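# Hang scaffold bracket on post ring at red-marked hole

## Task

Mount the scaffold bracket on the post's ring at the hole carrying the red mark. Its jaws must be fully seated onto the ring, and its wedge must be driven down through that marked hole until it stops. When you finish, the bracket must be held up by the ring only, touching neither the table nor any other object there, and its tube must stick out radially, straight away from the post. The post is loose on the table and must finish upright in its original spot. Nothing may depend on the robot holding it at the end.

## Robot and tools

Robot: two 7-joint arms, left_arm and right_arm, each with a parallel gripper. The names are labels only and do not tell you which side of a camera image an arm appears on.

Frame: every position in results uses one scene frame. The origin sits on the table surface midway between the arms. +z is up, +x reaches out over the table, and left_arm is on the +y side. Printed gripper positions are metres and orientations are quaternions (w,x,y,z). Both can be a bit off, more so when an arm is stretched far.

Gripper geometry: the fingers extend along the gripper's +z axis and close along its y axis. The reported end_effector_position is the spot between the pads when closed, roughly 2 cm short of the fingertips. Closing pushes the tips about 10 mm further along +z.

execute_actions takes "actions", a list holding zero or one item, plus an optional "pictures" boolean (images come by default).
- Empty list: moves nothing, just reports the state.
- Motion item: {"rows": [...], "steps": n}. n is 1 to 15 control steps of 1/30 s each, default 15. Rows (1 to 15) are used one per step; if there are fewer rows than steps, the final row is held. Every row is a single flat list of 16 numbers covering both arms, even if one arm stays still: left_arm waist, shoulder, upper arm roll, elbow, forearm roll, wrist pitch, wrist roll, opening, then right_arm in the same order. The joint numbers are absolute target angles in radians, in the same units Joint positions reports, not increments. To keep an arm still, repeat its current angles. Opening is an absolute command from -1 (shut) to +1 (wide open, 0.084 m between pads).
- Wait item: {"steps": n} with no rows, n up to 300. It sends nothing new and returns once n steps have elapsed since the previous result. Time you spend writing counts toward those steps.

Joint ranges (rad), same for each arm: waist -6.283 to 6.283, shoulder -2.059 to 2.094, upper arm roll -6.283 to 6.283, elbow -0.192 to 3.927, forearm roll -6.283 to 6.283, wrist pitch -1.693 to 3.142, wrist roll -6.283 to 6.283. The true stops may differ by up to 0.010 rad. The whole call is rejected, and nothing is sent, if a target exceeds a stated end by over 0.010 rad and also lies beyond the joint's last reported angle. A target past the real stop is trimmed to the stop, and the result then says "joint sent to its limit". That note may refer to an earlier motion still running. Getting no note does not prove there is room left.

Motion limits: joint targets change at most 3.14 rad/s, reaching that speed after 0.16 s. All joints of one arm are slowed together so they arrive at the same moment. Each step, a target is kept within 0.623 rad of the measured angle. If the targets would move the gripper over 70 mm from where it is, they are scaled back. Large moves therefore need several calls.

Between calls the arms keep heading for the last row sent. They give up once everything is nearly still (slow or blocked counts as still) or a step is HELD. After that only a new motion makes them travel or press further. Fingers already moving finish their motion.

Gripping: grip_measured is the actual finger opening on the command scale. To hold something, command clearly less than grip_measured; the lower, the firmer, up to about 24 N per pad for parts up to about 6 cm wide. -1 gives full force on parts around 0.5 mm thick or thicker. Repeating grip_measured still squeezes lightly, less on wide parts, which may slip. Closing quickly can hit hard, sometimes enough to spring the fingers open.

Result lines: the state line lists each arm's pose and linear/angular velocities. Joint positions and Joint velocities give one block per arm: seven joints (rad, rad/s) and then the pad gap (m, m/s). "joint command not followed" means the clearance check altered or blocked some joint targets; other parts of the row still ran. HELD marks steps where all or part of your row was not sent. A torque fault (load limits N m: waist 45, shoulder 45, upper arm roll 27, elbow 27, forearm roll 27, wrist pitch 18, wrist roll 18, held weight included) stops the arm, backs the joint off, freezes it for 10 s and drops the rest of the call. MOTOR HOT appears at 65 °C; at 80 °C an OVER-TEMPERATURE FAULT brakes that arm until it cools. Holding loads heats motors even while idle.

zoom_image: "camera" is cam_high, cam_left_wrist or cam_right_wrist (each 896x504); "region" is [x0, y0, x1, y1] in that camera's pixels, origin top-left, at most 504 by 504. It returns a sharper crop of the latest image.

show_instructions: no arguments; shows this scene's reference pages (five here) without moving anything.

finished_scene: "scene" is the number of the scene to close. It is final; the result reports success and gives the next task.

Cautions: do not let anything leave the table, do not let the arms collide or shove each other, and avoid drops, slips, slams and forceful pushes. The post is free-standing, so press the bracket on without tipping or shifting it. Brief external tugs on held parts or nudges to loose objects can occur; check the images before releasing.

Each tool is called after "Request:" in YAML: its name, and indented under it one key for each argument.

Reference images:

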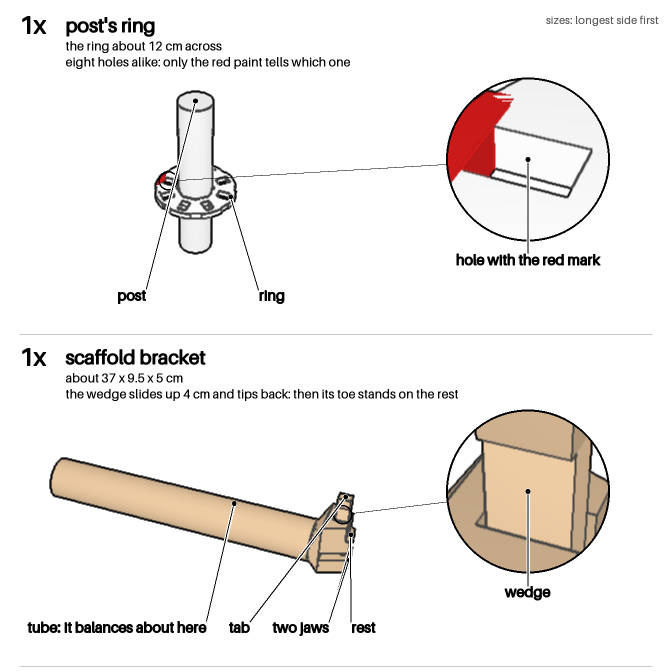

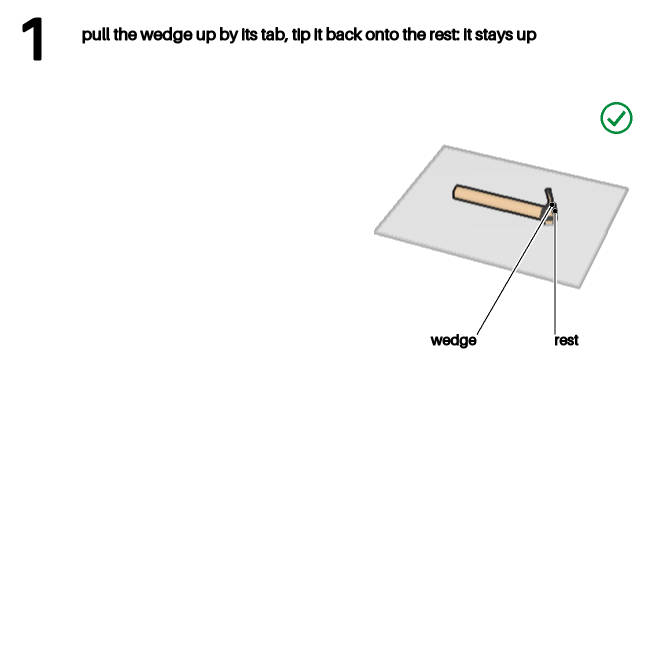

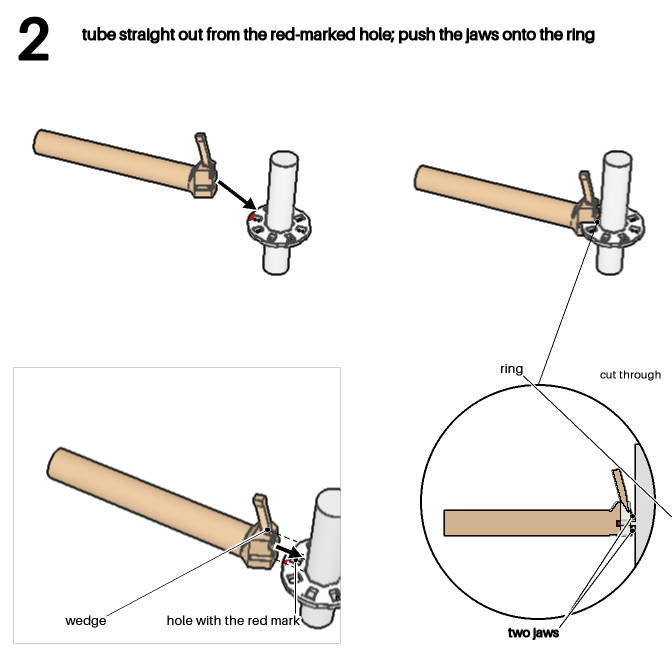

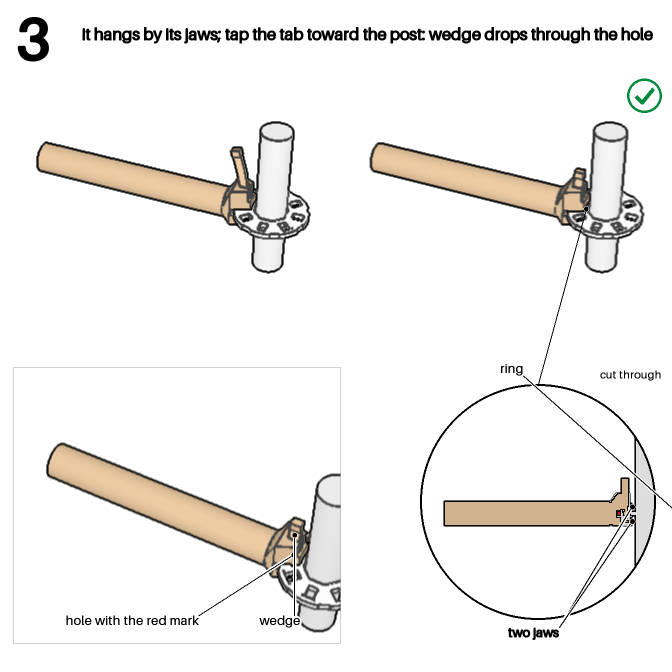

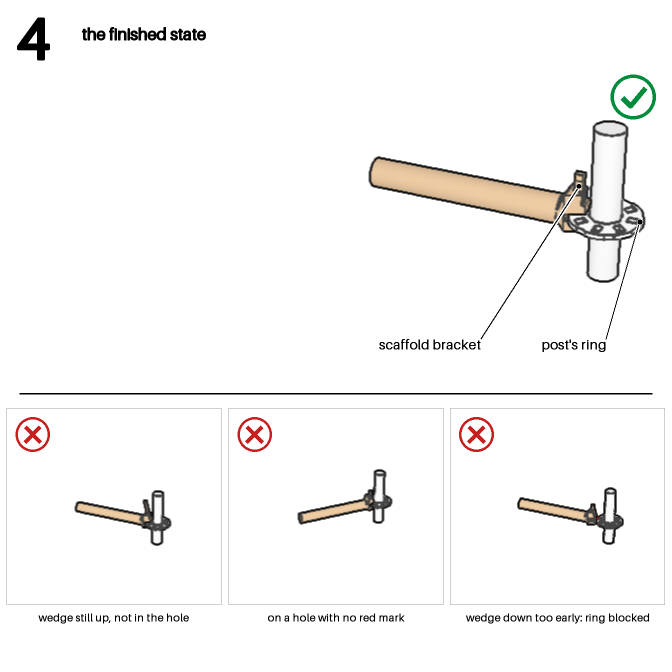

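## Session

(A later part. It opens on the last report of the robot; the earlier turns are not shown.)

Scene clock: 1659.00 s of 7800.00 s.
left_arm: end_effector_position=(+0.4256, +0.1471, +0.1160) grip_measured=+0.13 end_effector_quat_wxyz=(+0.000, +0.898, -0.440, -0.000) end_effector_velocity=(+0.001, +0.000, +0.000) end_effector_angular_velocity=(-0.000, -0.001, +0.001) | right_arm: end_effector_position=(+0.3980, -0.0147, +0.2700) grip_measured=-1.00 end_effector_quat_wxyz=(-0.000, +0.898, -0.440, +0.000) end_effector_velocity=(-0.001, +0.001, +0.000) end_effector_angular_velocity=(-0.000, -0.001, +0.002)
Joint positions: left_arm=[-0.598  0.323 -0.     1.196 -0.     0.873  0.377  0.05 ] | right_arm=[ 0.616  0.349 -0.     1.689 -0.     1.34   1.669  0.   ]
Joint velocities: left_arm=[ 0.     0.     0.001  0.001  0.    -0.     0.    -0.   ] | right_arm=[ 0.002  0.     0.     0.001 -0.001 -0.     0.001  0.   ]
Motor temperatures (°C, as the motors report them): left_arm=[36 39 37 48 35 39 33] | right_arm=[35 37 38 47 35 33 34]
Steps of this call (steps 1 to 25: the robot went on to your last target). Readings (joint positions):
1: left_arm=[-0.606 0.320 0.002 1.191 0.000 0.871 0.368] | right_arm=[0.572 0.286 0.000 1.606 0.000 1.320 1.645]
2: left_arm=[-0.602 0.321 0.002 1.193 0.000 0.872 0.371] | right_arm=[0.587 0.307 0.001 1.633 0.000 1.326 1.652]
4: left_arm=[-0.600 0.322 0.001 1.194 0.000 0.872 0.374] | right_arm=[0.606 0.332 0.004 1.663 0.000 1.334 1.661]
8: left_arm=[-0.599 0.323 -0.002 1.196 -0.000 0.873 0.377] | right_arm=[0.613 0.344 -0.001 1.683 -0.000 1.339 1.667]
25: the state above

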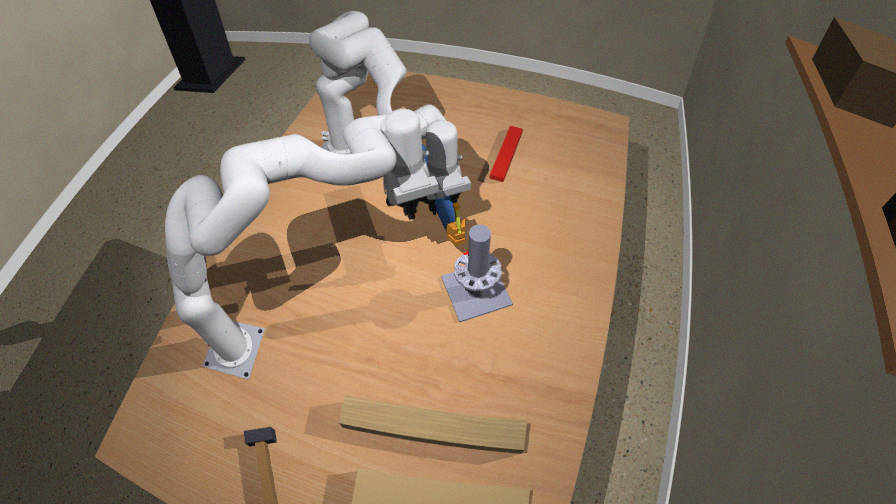

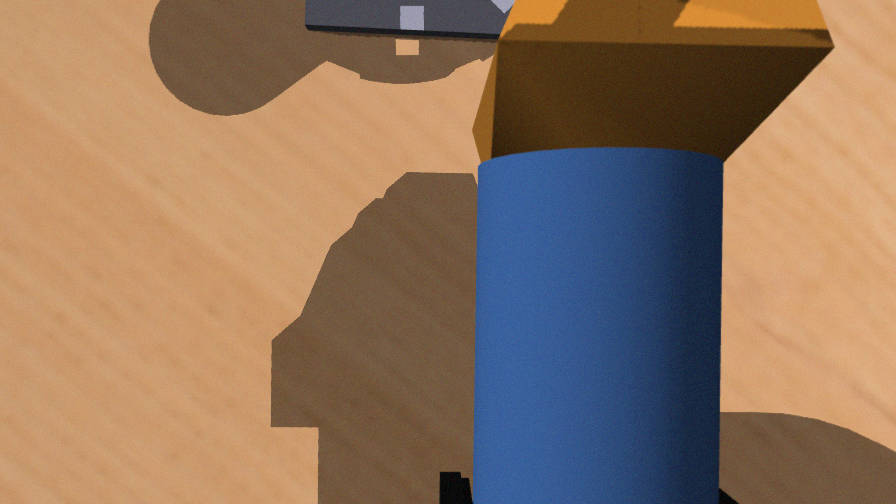

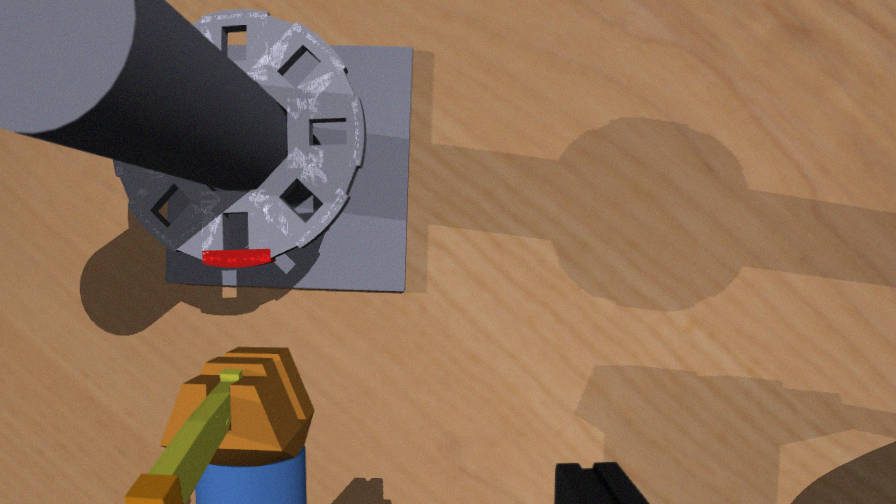

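Request:
execute_actions:
  actions: []

Scene clock: 1697.10 s of 7800.00 s.
left_arm: end_effector_position=(+0.4256, +0.1471, +0.1160) grip_measured=+0.13 end_effector_quat_wxyz=(-0.000, +0.898, -0.440, +0.000) end_effector_velocity=(+0.000, -0.001, +0.000) end_effector_angular_velocity=(-0.001, -0.001, -0.000) | right_arm: end_effector_position=(+0.3979, -0.0147, +0.2700) grip_measured=-1.00 end_effector_quat_wxyz=(-0.000, +0.898, -0.440, -0.000) end_effector_velocity=(-0.000, +0.000, -0.000) end_effector_angular_velocity=(+0.000, +0.001, +0.002)
Joint positions: left_arm=[-0.597  0.323  0.     1.196 -0.     0.873  0.377  0.05 ] | right_arm=[0.616 0.349 0.    1.689 0.    1.34  1.669 0.   ]
Joint velocities: left_arm=[-0.001  0.    -0.     0.001  0.    -0.    -0.    -0.   ] | right_arm=[ 0.     0.001 -0.     0.001  0.001  0.    -0.002  0.   ]
Motor temperatures (°C, as the motors report them): left_arm=[36 39 37 49 35 39 33] | right_arm=[35 38 38 48 35 33 34]
Steps of this call (steps 1 to 15: the robot went on to your last target; steps 16 to 90: nothing new was sent; then 35.10 s passed at rest). Readings (joint positions):
1: left_arm=[-0.598 0.323 0.000 1.196 -0.000 0.873 0.377] | right_arm=[0.616 0.349 -0.000 1.689 -0.000 1.340 1.669]
2: left_arm=[-0.598 0.323 0.000 1.196 0.000 0.873 0.377] | right_arm=[0.616 0.349 -0.000 1.689 -0.000 1.340 1.669]
4: left_arm=[-0.598 0.323 0.000 1.196 0.000 0.873 0.377] | right_arm=[0.616 0.349 -0.000 1.689 -0.000 1.340 1.669]
8: left_arm=[-0.598 0.323 -0.000 1.196 -0.000 0.873 0.377] | right_arm=[0.616 0.349 -0.000 1.689 -0.000 1.340 1.669]
90: the state above
All arms were judged still, so your last target was given up. Only a new action makes them travel on or press farther. Fingers that are still opening or closing keep moving.

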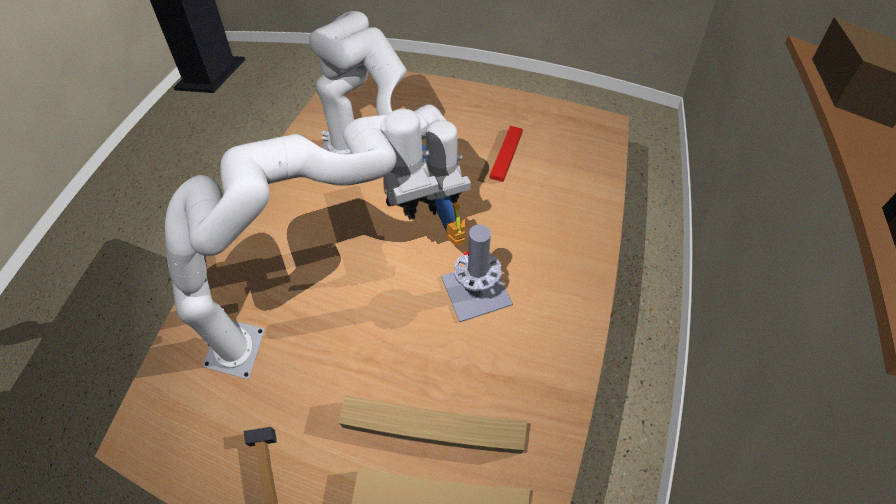

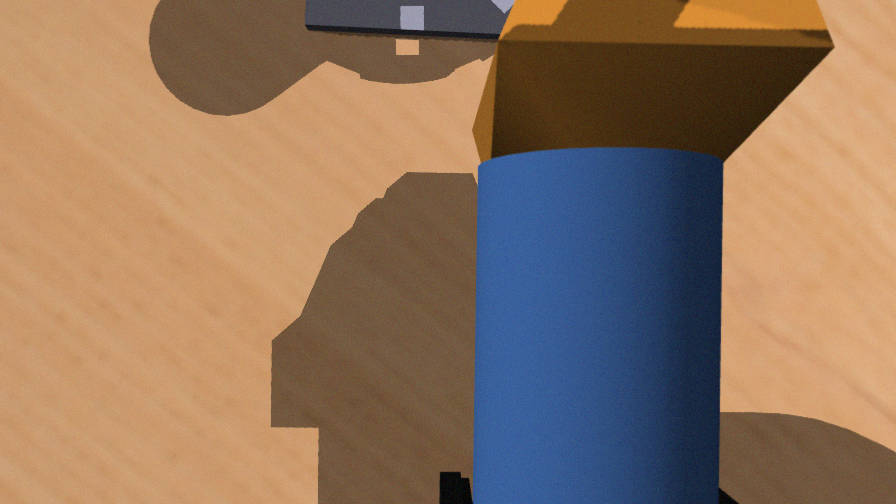

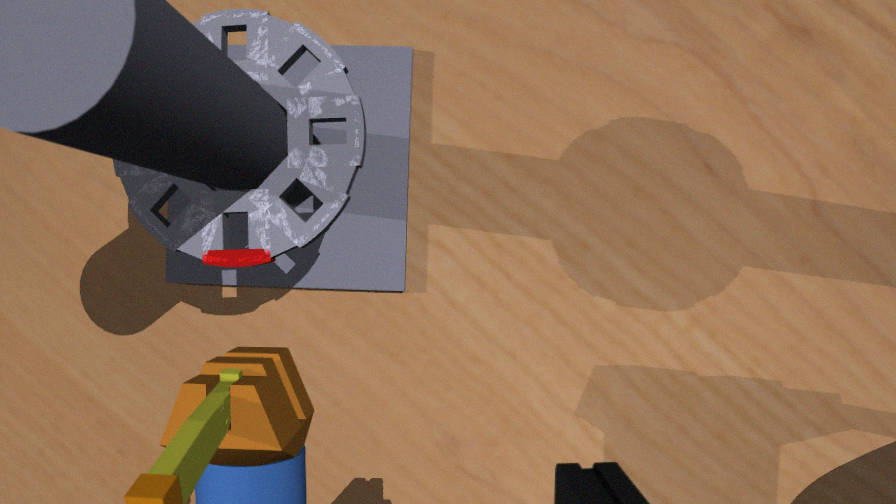

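Request:
execute_actions:
  actions:
    - {"rows": [[-0.5975,0.3232,0,1.1962,0,0.8730,0.3772,-1, 0.46,0.08,0,1.207,0,1.127,1.95,-1]], "steps": 15}
  pictures: false

Request:
execute_actions:
  actions:
    - {"rows": [[-0.5975,0.3232,0,1.1962,0,0.8730,0.3772,-1, 0.3,-0.19,0,0.725,0,0.7,2.3,-1]], "steps": 15}
  pictures: false

Request:
execute_actions:
  actions:
    - {"rows": [[-0.5975,0.3232,0,1.1962,0,0.8730,0.3772,-1, 0.3,-0.19,0,0.725,0,0.2,2.7,-1]], "steps": 15}
  pictures: false

Request:
execute_actions:
  actions:
    - {"rows": [[-0.5975,0.3232,0,1.1962,0,0.8730,0.3772,-1, 0.3,-0.19,0,0.725,0,-0.3,3.1416,-1]], "steps": 15}
  pictures: false

Request:
execute_actions:
  actions:
    - {"rows": [[-0.5975,0.3232,0,1.1962,0,0.8730,0.3772,-1, 0.32,-0.04,0,0.73,0,-0.8,3.1416,-1]], "steps": 15}

Scene clock: 1742.80 s of 7800.00 s.
left_arm: end_effector_position=(+0.4256, +0.1471, +0.1160) grip_measured=+0.13 end_effector_quat_wxyz=(-0.000, +0.898, -0.440, +0.000) end_effector_velocity=(-0.000, +0.000, -0.000) end_effector_angular_velocity=(+0.000, +0.001, +0.000) | right_arm: end_effector_position=(+0.3886, -0.1279, +0.2285) grip_measured=-1.00 end_effector_quat_wxyz=(+0.000, +0.786, -0.618, +0.000) end_effector_velocity=(-0.031, -0.015, -0.021) end_effector_angular_velocity=(+0.018, -0.012, -0.128)
Joint positions: left_arm=[-0.597  0.323 -0.     1.196 -0.     0.873  0.377  0.05 ] | right_arm=[ 0.465  0.09  -0.002  1.226 -0.     1.137  1.938  0.   ]
Joint velocities: left_arm=[ 0.001  0.     0.    -0.001 -0.     0.     0.001 -0.   ] | right_arm=[-0.041 -0.113  0.051 -0.206  0.004 -0.113  0.136  0.   ]
Motor temperatures (°C, as the motors report them): left_arm=[36 39 37 49 35 39 33] | right_arm=[35 38 38 48 35 33 34]
Steps of this call (steps 1 to 90: nothing new was sent; then 42.20 s passed at rest; steps 91 to 105: all 15 steps of this action). Readings (joint positions):
91: left_arm=[-0.597 0.323 0.000 1.196 0.000 0.873 0.377] | right_arm=[0.616 0.349 0.000 1.689 -0.000 1.340 1.669]
92: left_arm=[-0.597 0.323 -0.000 1.196 -0.000 0.873 0.377] | right_arm=[0.615 0.347 0.000 1.685 0.000 1.338 1.671]
94: left_arm=[-0.598 0.323 -0.000 1.196 -0.000 0.873 0.377] | right_arm=[0.603 0.324 0.003 1.643 0.000 1.318 1.697]
98: left_arm=[-0.598 0.323 -0.000 1.196 -0.000 0.873 0.377] | right_arm=[0.537 0.213 -0.001 1.446 -0.000 1.233 1.810]
105: the state above

Scene clock: 1743.30 s of 7800.00 s.
left_arm: end_effector_position=(+0.4256, +0.1471, +0.1160) grip_measured=+0.13 end_effector_quat_wxyz=(-0.000, +0.898, -0.440, +0.000) end_effector_velocity=(-0.001, +0.000, -0.001) end_effector_angular_velocity=(+0.001, +0.001, -0.001) | right_arm: end_effector_position=(+0.3802, -0.2189, +0.1891) grip_measured=-1.00 end_effector_quat_wxyz=(+0.101, -0.602, +0.791, -0.021) end_effector_velocity=(-0.007, -0.008, -0.005) end_effector_angular_velocity=(+0.069, -0.095, -0.141)
Joint positions: left_arm=[-0.597  0.323  0.     1.196 -0.     0.873  0.377  0.05 ] | right_arm=[ 0.305 -0.181  0.     0.741 -0.     0.715  2.288  0.   ]
Joint velocities: left_arm=[-0.     0.    -0.    -0.001  0.    -0.     0.     0.   ] | right_arm=[-0.041 -0.092  0.034 -0.154 -0.001 -0.177  0.136  0.   ]
Motor temperatures (°C, as the motors report them): left_arm=[36 39 37 49 35 39 33] | right_arm=[35 38 38 48 35 33 34]
Steps of this call (steps 1 to 15: all 15 steps of this action). Readings (joint positions):
1: left_arm=[-0.598 0.323 0.000 1.196 0.000 0.873 0.377] | right_arm=[0.464 0.087 -0.000 1.221 -0.000 1.133 1.942]
2: left_arm=[-0.598 0.323 0.000 1.196 0.000 0.873 0.377] | right_arm=[0.462 0.083 0.002 1.213 0.000 1.127 1.948]
4: left_arm=[-0.598 0.323 -0.000 1.196 -0.000 0.873 0.377] | right_arm=[0.449 0.058 0.005 1.167 0.000 1.085 1.982]
8: left_arm=[-0.597 0.323 0.000 1.196 0.000 0.873 0.377] | right_arm=[0.374 -0.065 -0.001 0.947 -0.000 0.895 2.139]
15: the state above

Scene clock: 1743.80 s of 7800.00 s.
left_arm: end_effector_position=(+0.4256, +0.1471, +0.1160) grip_measured=+0.13 end_effector_quat_wxyz=(-0.000, +0.898, -0.440, +0.000) end_effector_velocity=(+0.001, +0.000, +0.001) end_effector_angular_velocity=(-0.000, -0.002, -0.000) | right_arm: end_effector_position=(+0.4626, -0.1823, +0.2736) grip_measured=-1.00 end_effector_quat_wxyz=(+0.342, -0.408, +0.846, -0.002) end_effector_velocity=(+0.021, +0.008, +0.029) end_effector_angular_velocity=(+0.171, -0.111, -0.132)
Joint positions: left_arm=[-0.597  0.323  0.     1.196  0.     0.873  0.377  0.05 ] | right_arm=[ 0.3   -0.19   0.     0.726  0.     0.218  2.685  0.   ]
Joint velocities: left_arm=[ 0.    -0.     0.001  0.002  0.    -0.     0.001 -0.   ] | right_arm=[-0.003  0.007  0.    -0.022 -0.    -0.202  0.168  0.   ]
Motor temperatures (°C, as the motors report them): left_arm=[36 39 37 49 35 39 33] | right_arm=[35 38 38 48 35 33 34]
Steps of this call (steps 1 to 15: all 15 steps of this action). Readings (joint positions):
1: left_arm=[-0.597 0.323 -0.000 1.196 -0.000 0.873 0.377] | right_arm=[0.304 -0.184 0.001 0.737 -0.000 0.710 2.292]
2: left_arm=[-0.597 0.323 0.000 1.196 0.000 0.873 0.377] | right_arm=[0.303 -0.185 0.001 0.734 -0.000 0.702 2.298]
4: left_arm=[-0.598 0.323 0.000 1.196 0.000 0.873 0.377] | right_arm=[0.302 -0.186 0.001 0.729 -0.000 0.655 2.336]
8: left_arm=[-0.597 0.323 0.000 1.196 -0.000 0.873 0.377] | right_arm=[0.301 -0.188 0.001 0.729 0.000 0.437 2.510]
15: the state above

Scene clock: 1744.30 s of 7800.00 s.
left_arm: end_effector_position=(+0.4256, +0.1471, +0.1160) grip_measured=+0.13 end_effector_quat_wxyz=(-0.000, +0.898, -0.440, +0.000) end_effector_velocity=(-0.000, -0.001, +0.000) end_effector_angular_velocity=(-0.000, -0.000, -0.000) | right_arm: end_effector_position=(+0.5006, -0.1645, +0.3962) grip_measured=-1.00 end_effector_quat_wxyz=(+0.551, -0.188, +0.805, +0.119) end_effector_velocity=(+0.003, +0.000, +0.039) end_effector_angular_velocity=(+0.238, -0.089, -0.071)
Joint positions: left_arm=[-0.598  0.323 -0.     1.196  0.     0.873  0.377  0.05 ] | right_arm=[ 0.3   -0.19   0.     0.725 -0.    -0.281  3.125  0.   ]
Joint velocities: left_arm=[-0.001 -0.    -0.     0.     0.     0.    -0.001  0.   ] | right_arm=[-0.001  0.011 -0.001 -0.017  0.001 -0.21   0.19   0.   ]
Motor temperatures (°C, as the motors report them): left_arm=[36 39 37 49 35 39 33] | right_arm=[35 38 38 48 35 33 34]
Steps of this call (steps 1 to 15: all 15 steps of this action). Readings (joint positions):
1: left_arm=[-0.598 0.323 0.000 1.196 0.000 0.873 0.377] | right_arm=[0.300 -0.190 0.000 0.725 0.000 0.213 2.690]
2: left_arm=[-0.597 0.323 0.000 1.196 -0.000 0.873 0.377] | right_arm=[0.300 -0.190 0.000 0.725 -0.000 0.204 2.697]
4: left_arm=[-0.597 0.323 -0.000 1.196 0.000 0.873 0.377] | right_arm=[0.300 -0.189 0.000 0.723 -0.000 0.157 2.739]
8: left_arm=[-0.598 0.323 -0.000 1.196 -0.000 0.873 0.377] | right_arm=[0.300 -0.190 0.000 0.725 0.000 -0.059 2.929]
15: the state above

Scene clock: 1744.80 s of 7800.00 s.
left_arm: end_effector_position=(+0.4256, +0.1471, +0.1160) grip_measured=+0.13 end_effector_quat_wxyz=(-0.000, +0.898, -0.440, +0.000) end_effector_velocity=(+0.000, -0.000, +0.000) end_effector_angular_velocity=(-0.000, -0.001, +0.000) | right_arm: end_effector_position=(+0.5046, -0.1500, +0.4442) grip_measured=-1.00 end_effector_quat_wxyz=(+0.684, -0.163, +0.692, +0.161) end_effector_velocity=(-0.004, -0.004, +0.031) end_effector_angular_velocity=(+0.067, -0.131, -0.003)
Joint positions: left_arm=[-0.598  0.323  0.     1.196 -0.     0.873  0.377  0.05 ] | right_arm=[ 0.319 -0.044 -0.     0.73   0.    -0.785  3.141  0.   ]
Joint velocities: left_arm=[-0.    -0.     0.     0.001 -0.     0.     0.    -0.   ] | right_arm=[ 0.003  0.029 -0.005  0.012  0.001 -0.164  0.001  0.   ]
Motor temperatures (°C, as the motors report them): left_arm=[36 39 37 49 35 39 33] | right_arm=[35 38 38 48 35 33 34]
Steps of this call (steps 1 to 15: all 15 steps of this action). Readings (joint positions):
1: left_arm=[-0.598 0.323 -0.000 1.196 0.000 0.873 0.377] | right_arm=[0.300 -0.190 0.000 0.725 -0.000 -0.287 3.130]
2: left_arm=[-0.598 0.323 0.000 1.196 0.000 0.873 0.377] | right_arm=[0.300 -0.189 -0.000 0.725 0.000 -0.295 3.134]
4: left_arm=[-0.597 0.323 0.000 1.196 0.000 0.873 0.377] | right_arm=[0.302 -0.177 -0.000 0.725 0.000 -0.344 3.138]
8: left_arm=[-0.597 0.323 -0.000 1.196 -0.000 0.873 0.377] | right_arm=[0.312 -0.101 -0.000 0.728 0.000 -0.595 3.141]
15: the state above

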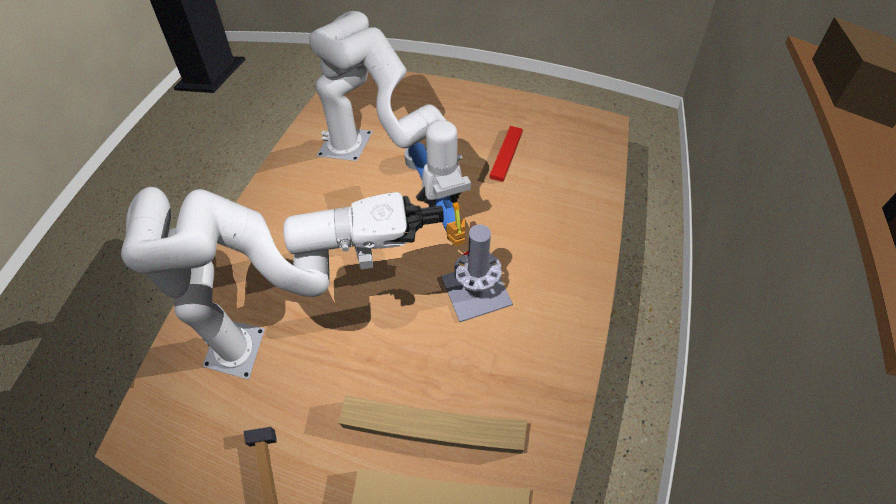

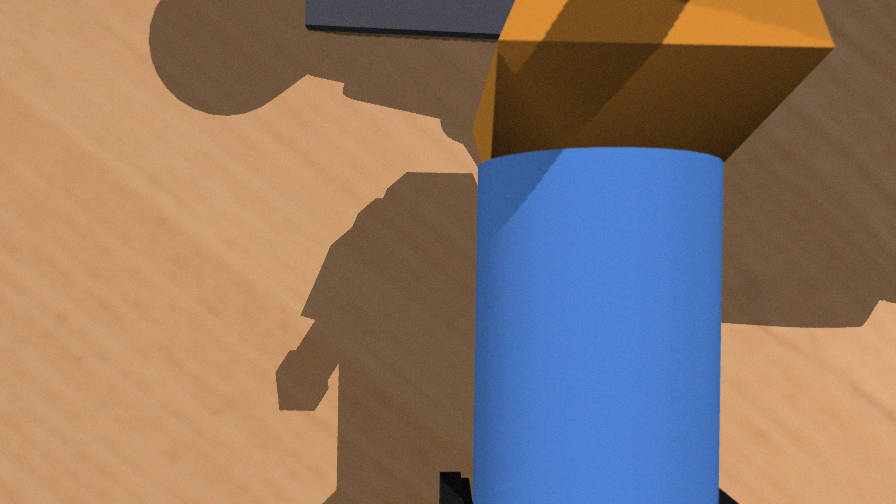

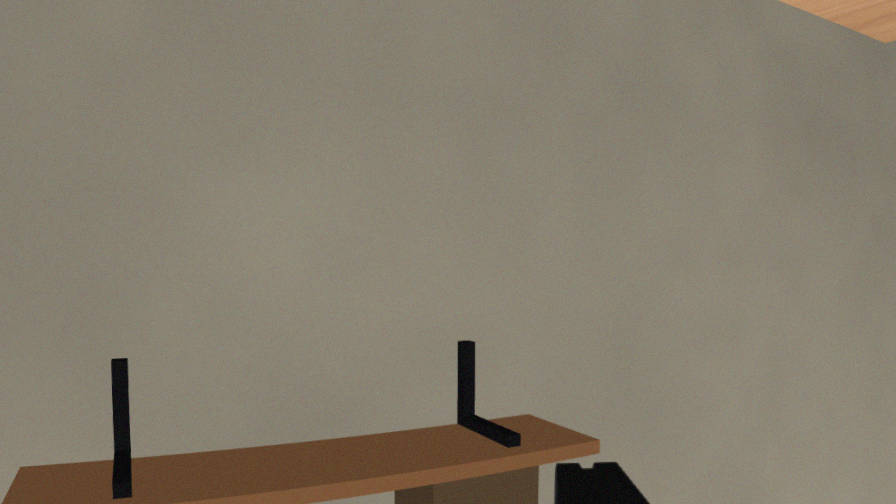

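Request:
execute_actions:
  actions:
    - {"rows": [[-0.5975,0.3232,0,1.1962,0,0.8730,0.3772,-1, 0.38,0.36,0,0.74,0,-1.191,3.1416,-1]], "steps": 15}
  pictures: false

Request:
execute_actions:
  actions:
    - {"rows": [[-0.5975,0.3232,0,1.1962,0,0.8730,0.3772,-1, 0.46,0.62,0,0.746,0,-1.445,3.1416,-1]], "steps": 15}
  pictures: false

Request:
execute_actions:
  actions:
    - {"rows": [[-0.5975,0.3232,0,1.1962,0,0.8730,0.3772,-1, 0.517,0.746,0,0.746,0,-1.571,3.1416,-1]], "steps": 15}
  pictures: false

Request:
execute_actions:
  actions:
    - {"steps": 15}

Scene clock: 1754.50 s of 7800.00 s.
left_arm: end_effector_position=(+0.4256, +0.1471, +0.1160) grip_measured=+0.13 end_effector_quat_wxyz=(-0.000, +0.898, -0.440, +0.000) end_effector_velocity=(+0.000, +0.001, -0.000) end_effector_angular_velocity=(+0.000, +0.001, +0.002) | right_arm: end_effector_position=(+0.5023, -0.1112, +0.3118) grip_measured=-1.00 end_effector_quat_wxyz=(+0.681, -0.183, +0.686, +0.182) end_effector_velocity=(-0.001, +0.005, -0.006) end_effector_angular_velocity=(+0.060, -0.111, +0.006)
Joint positions: left_arm=[-0.597  0.323 -0.     1.196 -0.     0.873  0.377  0.05 ] | right_arm=[ 0.378  0.346  0.001  0.737 -0.    -1.173  3.142  0.   ]
Joint velocities: left_arm=[ 0.001 -0.     0.    -0.001 -0.     0.    -0.     0.   ] | right_arm=[ 0.023  0.137 -0.014  0.051  0.003 -0.212  0.     0.   ]
Motor temperatures (°C, as the motors report them): left_arm=[36 39 37 49 35 39 33] | right_arm=[35 38 38 47 35 33 34]
Steps of this call (steps 1 to 30: the robot went on to your last target; steps 31 to 90: nothing new was sent; then 6.20 s passed at rest; steps 91 to 105: all 15 steps of this action). Readings (joint positions):
91: left_arm=[-0.597 0.323 0.000 1.196 -0.000 0.873 0.377] | right_arm=[0.320 -0.040 -0.000 0.730 0.000 -0.800 3.142]
92: left_arm=[-0.597 0.323 0.000 1.196 -0.000 0.873 0.377] | right_arm=[0.321 -0.037 -0.000 0.731 0.000 -0.805 3.142]
94: left_arm=[-0.598 0.323 0.000 1.196 0.000 0.873 0.377] | right_arm=[0.326 0.000 -0.001 0.735 0.000 -0.848 3.142]
98: left_arm=[-0.597 0.323 0.000 1.196 0.000 0.873 0.377] | right_arm=[0.350 0.162 0.000 0.734 -0.000 -0.996 3.142]
105: the state above

Scene clock: 1755.00 s of 7800.00 s.
left_arm: end_effector_position=(+0.4256, +0.1471, +0.1160) grip_measured=+0.13 end_effector_quat_wxyz=(-0.000, +0.898, -0.440, +0.000) end_effector_velocity=(+0.000, +0.000, -0.000) end_effector_angular_velocity=(+0.000, +0.000, +0.000) | right_arm: end_effector_position=(+0.4623, -0.0810, +0.2234) grip_measured=-1.00 end_effector_quat_wxyz=(+0.676, -0.209, +0.675, +0.209) end_effector_velocity=(-0.003, -0.001, -0.001) end_effector_angular_velocity=(+0.017, -0.034, +0.002)
Joint positions: left_arm=[-0.597  0.323 -0.     1.196  0.     0.873  0.377  0.05 ] | right_arm=[ 0.458  0.614 -0.001  0.746  0.    -1.44   3.142  0.   ]
Joint velocities: left_arm=[ 0.     0.     0.    -0.    -0.    -0.     0.001 -0.   ] | right_arm=[ 0.01   0.036 -0.008  0.013  0.001 -0.061 -0.001  0.   ]
Motor temperatures (°C, as the motors report them): left_arm=[36 39 37 49 35 39 33] | right_arm=[35 38 38 47 35 33 34]
Steps of this call (steps 1 to 15: all 15 steps of this action). Readings (joint positions):
1: left_arm=[-0.597 0.323 0.000 1.196 -0.000 0.873 0.377] | right_arm=[0.379 0.350 0.000 0.739 -0.000 -1.179 3.142]
2: left_arm=[-0.597 0.323 -0.000 1.196 -0.000 0.873 0.377] | right_arm=[0.380 0.355 -0.000 0.741 0.000 -1.188 3.142]
4: left_arm=[-0.597 0.323 -0.000 1.196 0.000 0.873 0.377] | right_arm=[0.392 0.394 -0.003 0.746 0.000 -1.234 3.142]
8: left_arm=[-0.597 0.323 0.000 1.196 -0.000 0.873 0.377] | right_arm=[0.437 0.542 0.001 0.743 -0.000 -1.367 3.142]
15: the state above

Scene clock: 1755.50 s of 7800.00 s.
left_arm: end_effector_position=(+0.4256, +0.1471, +0.1160) grip_measured=+0.13 end_effector_quat_wxyz=(-0.000, +0.898, -0.440, +0.000) end_effector_velocity=(-0.000, -0.000, -0.000) end_effector_angular_velocity=(+0.000, +0.000, -0.000) | right_arm: end_effector_position=(+0.4279, -0.0648, +0.1812) grip_measured=-1.00 end_effector_quat_wxyz=(+0.670, -0.228, +0.669, +0.228) end_effector_velocity=(-0.005, +0.002, -0.004) end_effector_angular_velocity=(+0.001, +0.001, +0.008)
Joint positions: left_arm=[-0.597  0.323 -0.     1.196 -0.     0.873  0.377  0.05 ] | right_arm=[ 0.516  0.744 -0.001  0.746  0.    -1.57   3.142  0.   ]
Joint velocities: left_arm=[-0.    -0.    -0.    -0.001 -0.    -0.     0.    -0.   ] | right_arm=[ 0.007  0.013  0.003 -0.001  0.    -0.014 -0.001  0.   ]
Motor temperatures (°C, as the motors report them): left_arm=[36 39 37 49 35 39 33] | right_arm=[35 38 38 47 35 33 34]
Steps of this call (steps 1 to 15: all 15 steps of this action). Readings (joint positions):
1: left_arm=[-0.598 0.323 0.000 1.196 0.000 0.873 0.377] | right_arm=[0.459 0.615 -0.001 0.747 0.000 -1.442 3.142]
2: left_arm=[-0.598 0.323 -0.000 1.196 0.000 0.873 0.377] | right_arm=[0.460 0.619 -0.001 0.747 0.000 -1.448 3.142]
4: left_arm=[-0.598 0.323 0.000 1.196 0.000 0.873 0.377] | right_arm=[0.477 0.655 -0.003 0.750 0.001 -1.489 3.142]
8: left_arm=[-0.598 0.323 -0.000 1.196 -0.000 0.873 0.377] | right_arm=[0.511 0.733 0.003 0.743 -0.000 -1.553 3.142]
15: the state above

Scene clock: 1756.00 s of 7800.00 s.
left_arm: end_effector_position=(+0.4256, +0.1471, +0.1160) grip_measured=+0.13 end_effector_quat_wxyz=(-0.000, +0.898, -0.440, +0.000) end_effector_velocity=(-0.000, +0.000, -0.000) end_effector_angular_velocity=(+0.001, +0.001, -0.000) | right_arm: end_effector_position=(+0.4271, -0.0644, +0.1802) grip_measured=-1.00 end_effector_quat_wxyz=(+0.669, -0.229, +0.669, +0.229) end_effector_velocity=(-0.000, +0.000, +0.000) end_effector_angular_velocity=(+0.000, -0.000, +0.001)
Joint positions: left_arm=[-0.598  0.323 -0.     1.196 -0.     0.873  0.377  0.05 ] | right_arm=[ 0.517  0.746 -0.     0.746  0.    -1.571  3.142  0.   ]
Joint velocities: left_arm=[-0.     0.     0.    -0.001  0.     0.    -0.     0.   ] | right_arm=[-0.    -0.     0.    -0.    -0.001 -0.    -0.     0.   ]
Motor temperatures (°C, as the motors report them): left_arm=[36 39 37 49 35 39 33] | right_arm=[35 38 38 47 35 33 34]
Steps of this call (steps 1 to 15: the robot went on to your last target). Readings (joint positions):
1: left_arm=[-0.598 0.323 -0.000 1.196 -0.000 0.873 0.377] | right_arm=[0.516 0.744 -0.000 0.746 0.000 -1.570 3.142]
2: left_arm=[-0.597 0.323 -0.000 1.196 -0.000 0.873 0.377] | right_arm=[0.516 0.745 -0.000 0.746 0.000 -1.570 3.142]
4: left_arm=[-0.597 0.323 -0.000 1.196 -0.000 0.873 0.377] | right_arm=[0.517 0.745 -0.000 0.746 0.000 -1.571 3.142]
8: left_arm=[-0.597 0.323 0.000 1.196 -0.000 0.873 0.377] | right_arm=[0.517 0.746 -0.000 0.746 0.000 -1.571 3.142]
15: the state above
All arms were judged still, so your last target was given up. Only a new action makes them travel on or press farther. Fingers that are still opening or closing keep moving.

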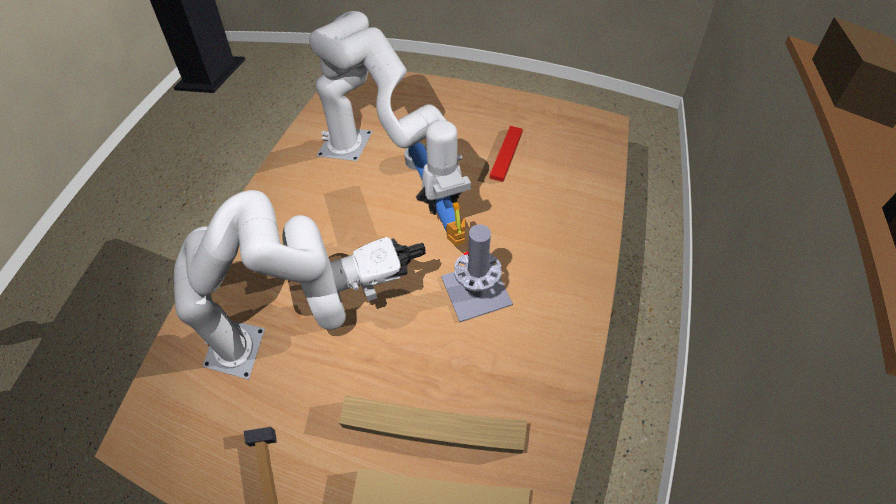

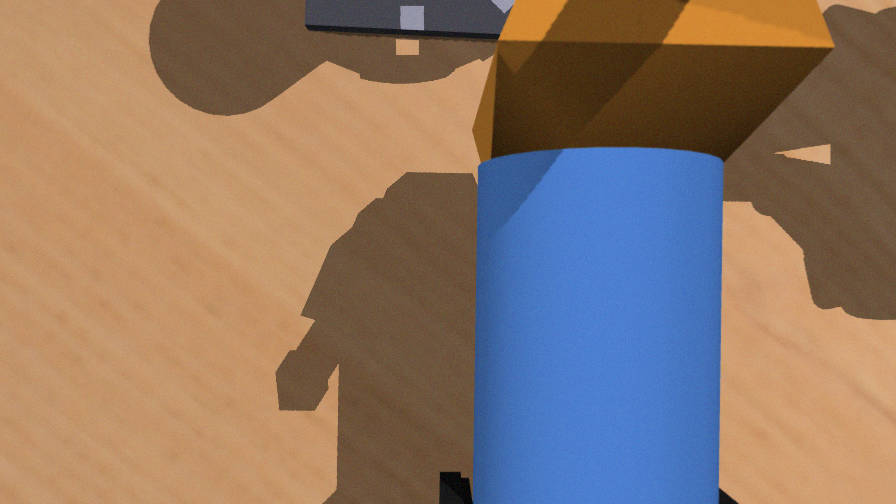

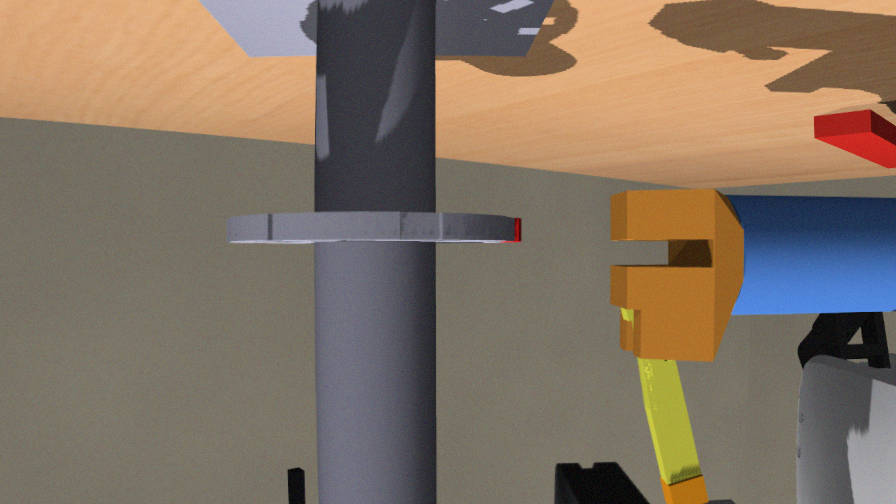

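Request:
zoom_image:
  camera: "cam_right_wrist"
  region: [480, 170, 760, 330]

Region (480, 170, 760, 330) of cam_right_wrist's 896x504 image, scaled by 1.800, with more detail than that image has; it fills the top 288 rows of this view, and the rest is white.

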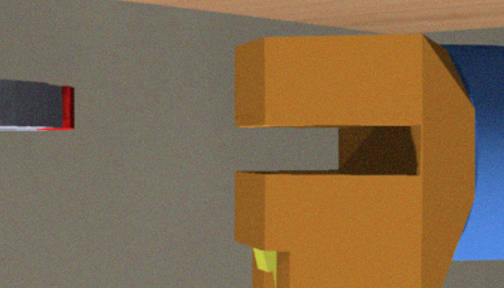

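Request:
execute_actions:
  actions:
    - {"rows": [ [-0.5985,0.3327,0,1.2075,0,0.8747,0.3729,-1, 0.517,0.7746,0,0.746,0,-1.5996,3.1416,-1], [-0.5995,0.3423,0,1.2187,0,0.8765,0.3687,-1, 0.517,0.7746,0,0.746,0,-1.5996,3.1416,-1], [-0.6004,0.3518,0,1.2300,0,0.8782,0.3644,-1, 0.517,0.7746,0,0.746,0,-1.5996,3.1416,-1], [-0.6014,0.3614,0,1.2412,0,0.8799,0.3601,-1, 0.517,0.7746,0,0.746,0,-1.5996,3.1416,-1], [-0.6024,0.3709,0,1.2525,0,0.8816,0.3559,-1, 0.517,0.7746,0,0.746,0,-1.5996,3.1416,-1], [-0.6034,0.3804,0,1.2638,0,0.8834,0.3516,-1, 0.517,0.7746,0,0.746,0,-1.5996,3.1416,-1], [-0.6044,0.3900,0,1.2750,0,0.8851,0.3473,-1, 0.517,0.7746,0,0.746,0,-1.5996,3.1416,-1], [-0.6053,0.3995,0,1.2863,0,0.8868,0.3430,-1, 0.517,0.7746,0,0.746,0,-1.5996,3.1416,-1], [-0.6063,0.4091,0,1.2975,0,0.8886,0.3388,-1, 0.517,0.7746,0,0.746,0,-1.5996,3.1416,-1], [-0.6073,0.4186,0,1.3088,0,0.8903,0.3345,-1, 0.517,0.7746,0,0.746,0,-1.5996,3.1416,-1]], "steps": 15}
  pictures: false

Request:
execute_actions:
  actions:
    - {"steps": 20}

Scene clock: 1876.50 s of 7800.00 s.
left_arm: end_effector_position=(+0.4448, +0.1294, +0.1066) grip_measured=+0.13 end_effector_quat_wxyz=(+0.000, +0.905, -0.426, -0.000) end_effector_velocity=(+0.010, -0.007, -0.003) end_effector_angular_velocity=(+0.002, +0.002, +0.021) | right_arm: end_effector_position=(+0.4233, -0.0673, +0.1713) grip_measured=-1.00 end_effector_quat_wxyz=(+0.669, -0.229, +0.669, +0.229) end_effector_velocity=(-0.000, -0.001, -0.001) end_effector_angular_velocity=(-0.001, -0.000, -0.001)
Joint positions: left_arm=[-0.607  0.415 -0.     1.304 -0.     0.889  0.337  0.05 ] | right_arm=[ 0.517  0.774 -0.     0.746  0.    -1.599  3.142  0.   ]
Joint velocities: left_arm=[-0.004  0.043  0.002  0.055 -0.     0.015 -0.023  0.   ] | right_arm=[-0.001  0.002  0.    -0.     0.001 -0.002 -0.002  0.   ]
Motor temperatures (°C, as the motors report them): left_arm=[36 40 37 50 35 39 33] | right_arm=[35 38 38 44 35 33 34]
Steps of this call (steps 1 to 90: nothing new was sent; then 117.00 s passed at rest; steps 91 to 105: all 15 steps of this action). Readings (joint positions):
91: left_arm=[-0.598 0.323 0.000 1.196 0.000 0.873 0.377] | right_arm=[0.517 0.746 -0.000 0.746 0.000 -1.571 3.142]
92: left_arm=[-0.598 0.325 0.000 1.199 0.000 0.874 0.376] | right_arm=[0.517 0.749 -0.000 0.747 0.000 -1.576 3.142]
94: left_arm=[-0.599 0.336 0.000 1.212 0.000 0.876 0.371] | right_arm=[0.517 0.763 -0.000 0.746 0.000 -1.589 3.142]
98: left_arm=[-0.602 0.370 -0.000 1.251 -0.000 0.881 0.357] | right_arm=[0.517 0.773 0.000 0.746 -0.000 -1.597 3.142]
105: the state above

Scene clock: 1877.17 s of 7800.00 s.
left_arm: end_effector_position=(+0.4460, +0.1288, +0.1066) grip_measured=+0.13 end_effector_quat_wxyz=(-0.000, +0.905, -0.425, -0.000) end_effector_velocity=(-0.001, -0.000, -0.000) end_effector_angular_velocity=(-0.000, +0.001, +0.000) | right_arm: end_effector_position=(+0.4233, -0.0673, +0.1712) grip_measured=-1.00 end_effector_quat_wxyz=(+0.669, -0.229, +0.669, +0.229) end_effector_velocity=(+0.000, +0.000, +0.001) end_effector_angular_velocity=(+0.001, -0.001, +0.000)
Joint positions: left_arm=[-0.607  0.419  0.     1.309  0.     0.89   0.335  0.05 ] | right_arm=[ 0.517  0.775  0.     0.746 -0.    -1.6    3.142  0.   ]
Joint velocities: left_arm=[-0.     0.    -0.001 -0.001 -0.    -0.    -0.001  0.   ] | right_arm=[-0.    -0.001  0.    -0.    -0.    -0.     0.     0.   ]
Motor temperatures (°C, as the motors report them): left_arm=[36 40 37 50 35 39 33] | right_arm=[35 38 38 44 35 33 34]
Steps of this call (steps 1 to 15: the robot went on to your last target; steps 16 to 20: nothing new was sent). Readings (joint positions):
1: left_arm=[-0.607 0.416 -0.000 1.305 -0.000 0.890 0.336] | right_arm=[0.517 0.774 -0.000 0.746 0.000 -1.599 3.142]
2: left_arm=[-0.607 0.417 -0.000 1.306 -0.000 0.890 0.335] | right_arm=[0.517 0.774 -0.000 0.746 -0.000 -1.600 3.142]
4: left_arm=[-0.607 0.417 0.000 1.307 0.000 0.890 0.335] | right_arm=[0.517 0.774 -0.000 0.746 -0.000 -1.600 3.142]
8: left_arm=[-0.607 0.418 0.000 1.308 0.000 0.890 0.335] | right_arm=[0.517 0.775 -0.000 0.746 -0.000 -1.600 3.142]
20: the state above
All arms were judged still, so your last target was given up. Only a new action makes them travel on or press farther. Fingers that are still opening or closing keep moving.

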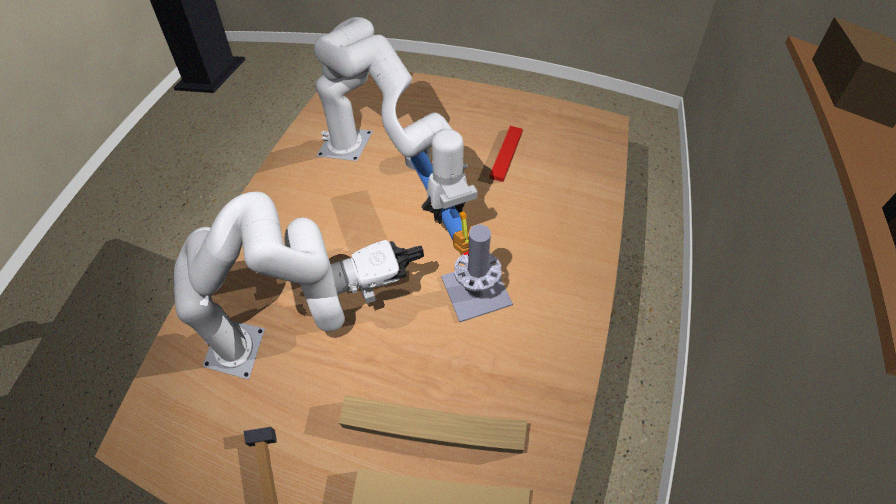

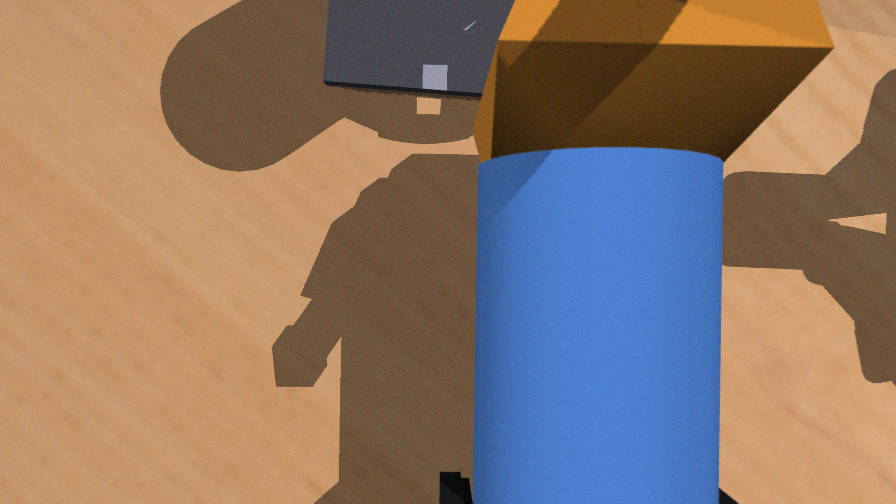

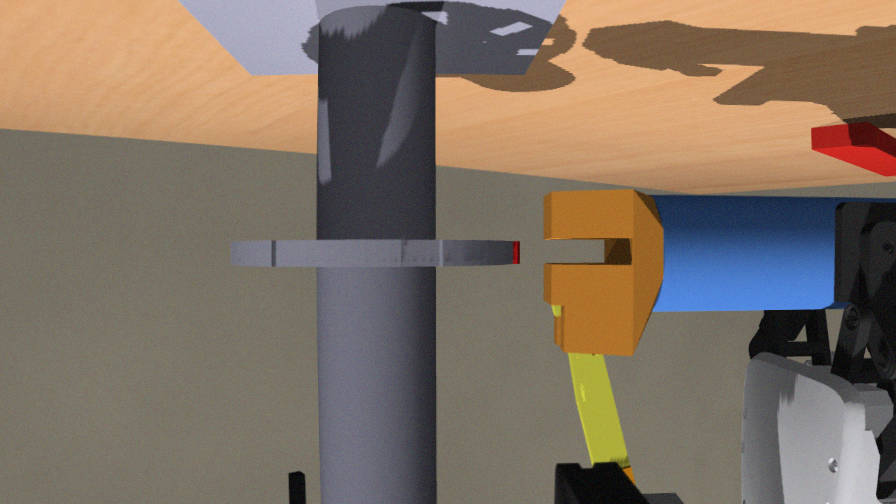

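Request:
zoom_image:
  camera: "cam_right_wrist"
  region: [490, 215, 650, 290]

Region (490, 215, 650, 290) of cam_right_wrist's 896x504 image, scaled by 3.150, with more detail than that image has; it fills the top 236 rows of this view, and the rest is white.

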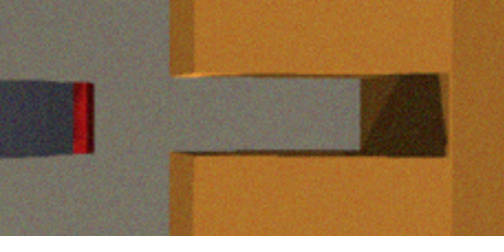

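Request:
zoom_image:
  camera: "cam_left_wrist"
  region: [300, 50, 500, 250]

Region (300, 50, 500, 250) of cam_left_wrist's 896x504 image, scaled by 2.520, with more detail than that image has.

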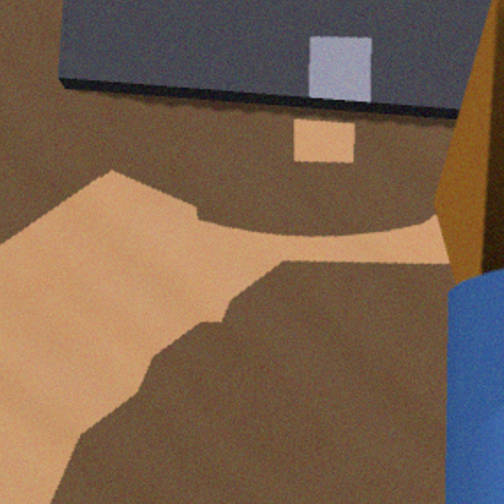

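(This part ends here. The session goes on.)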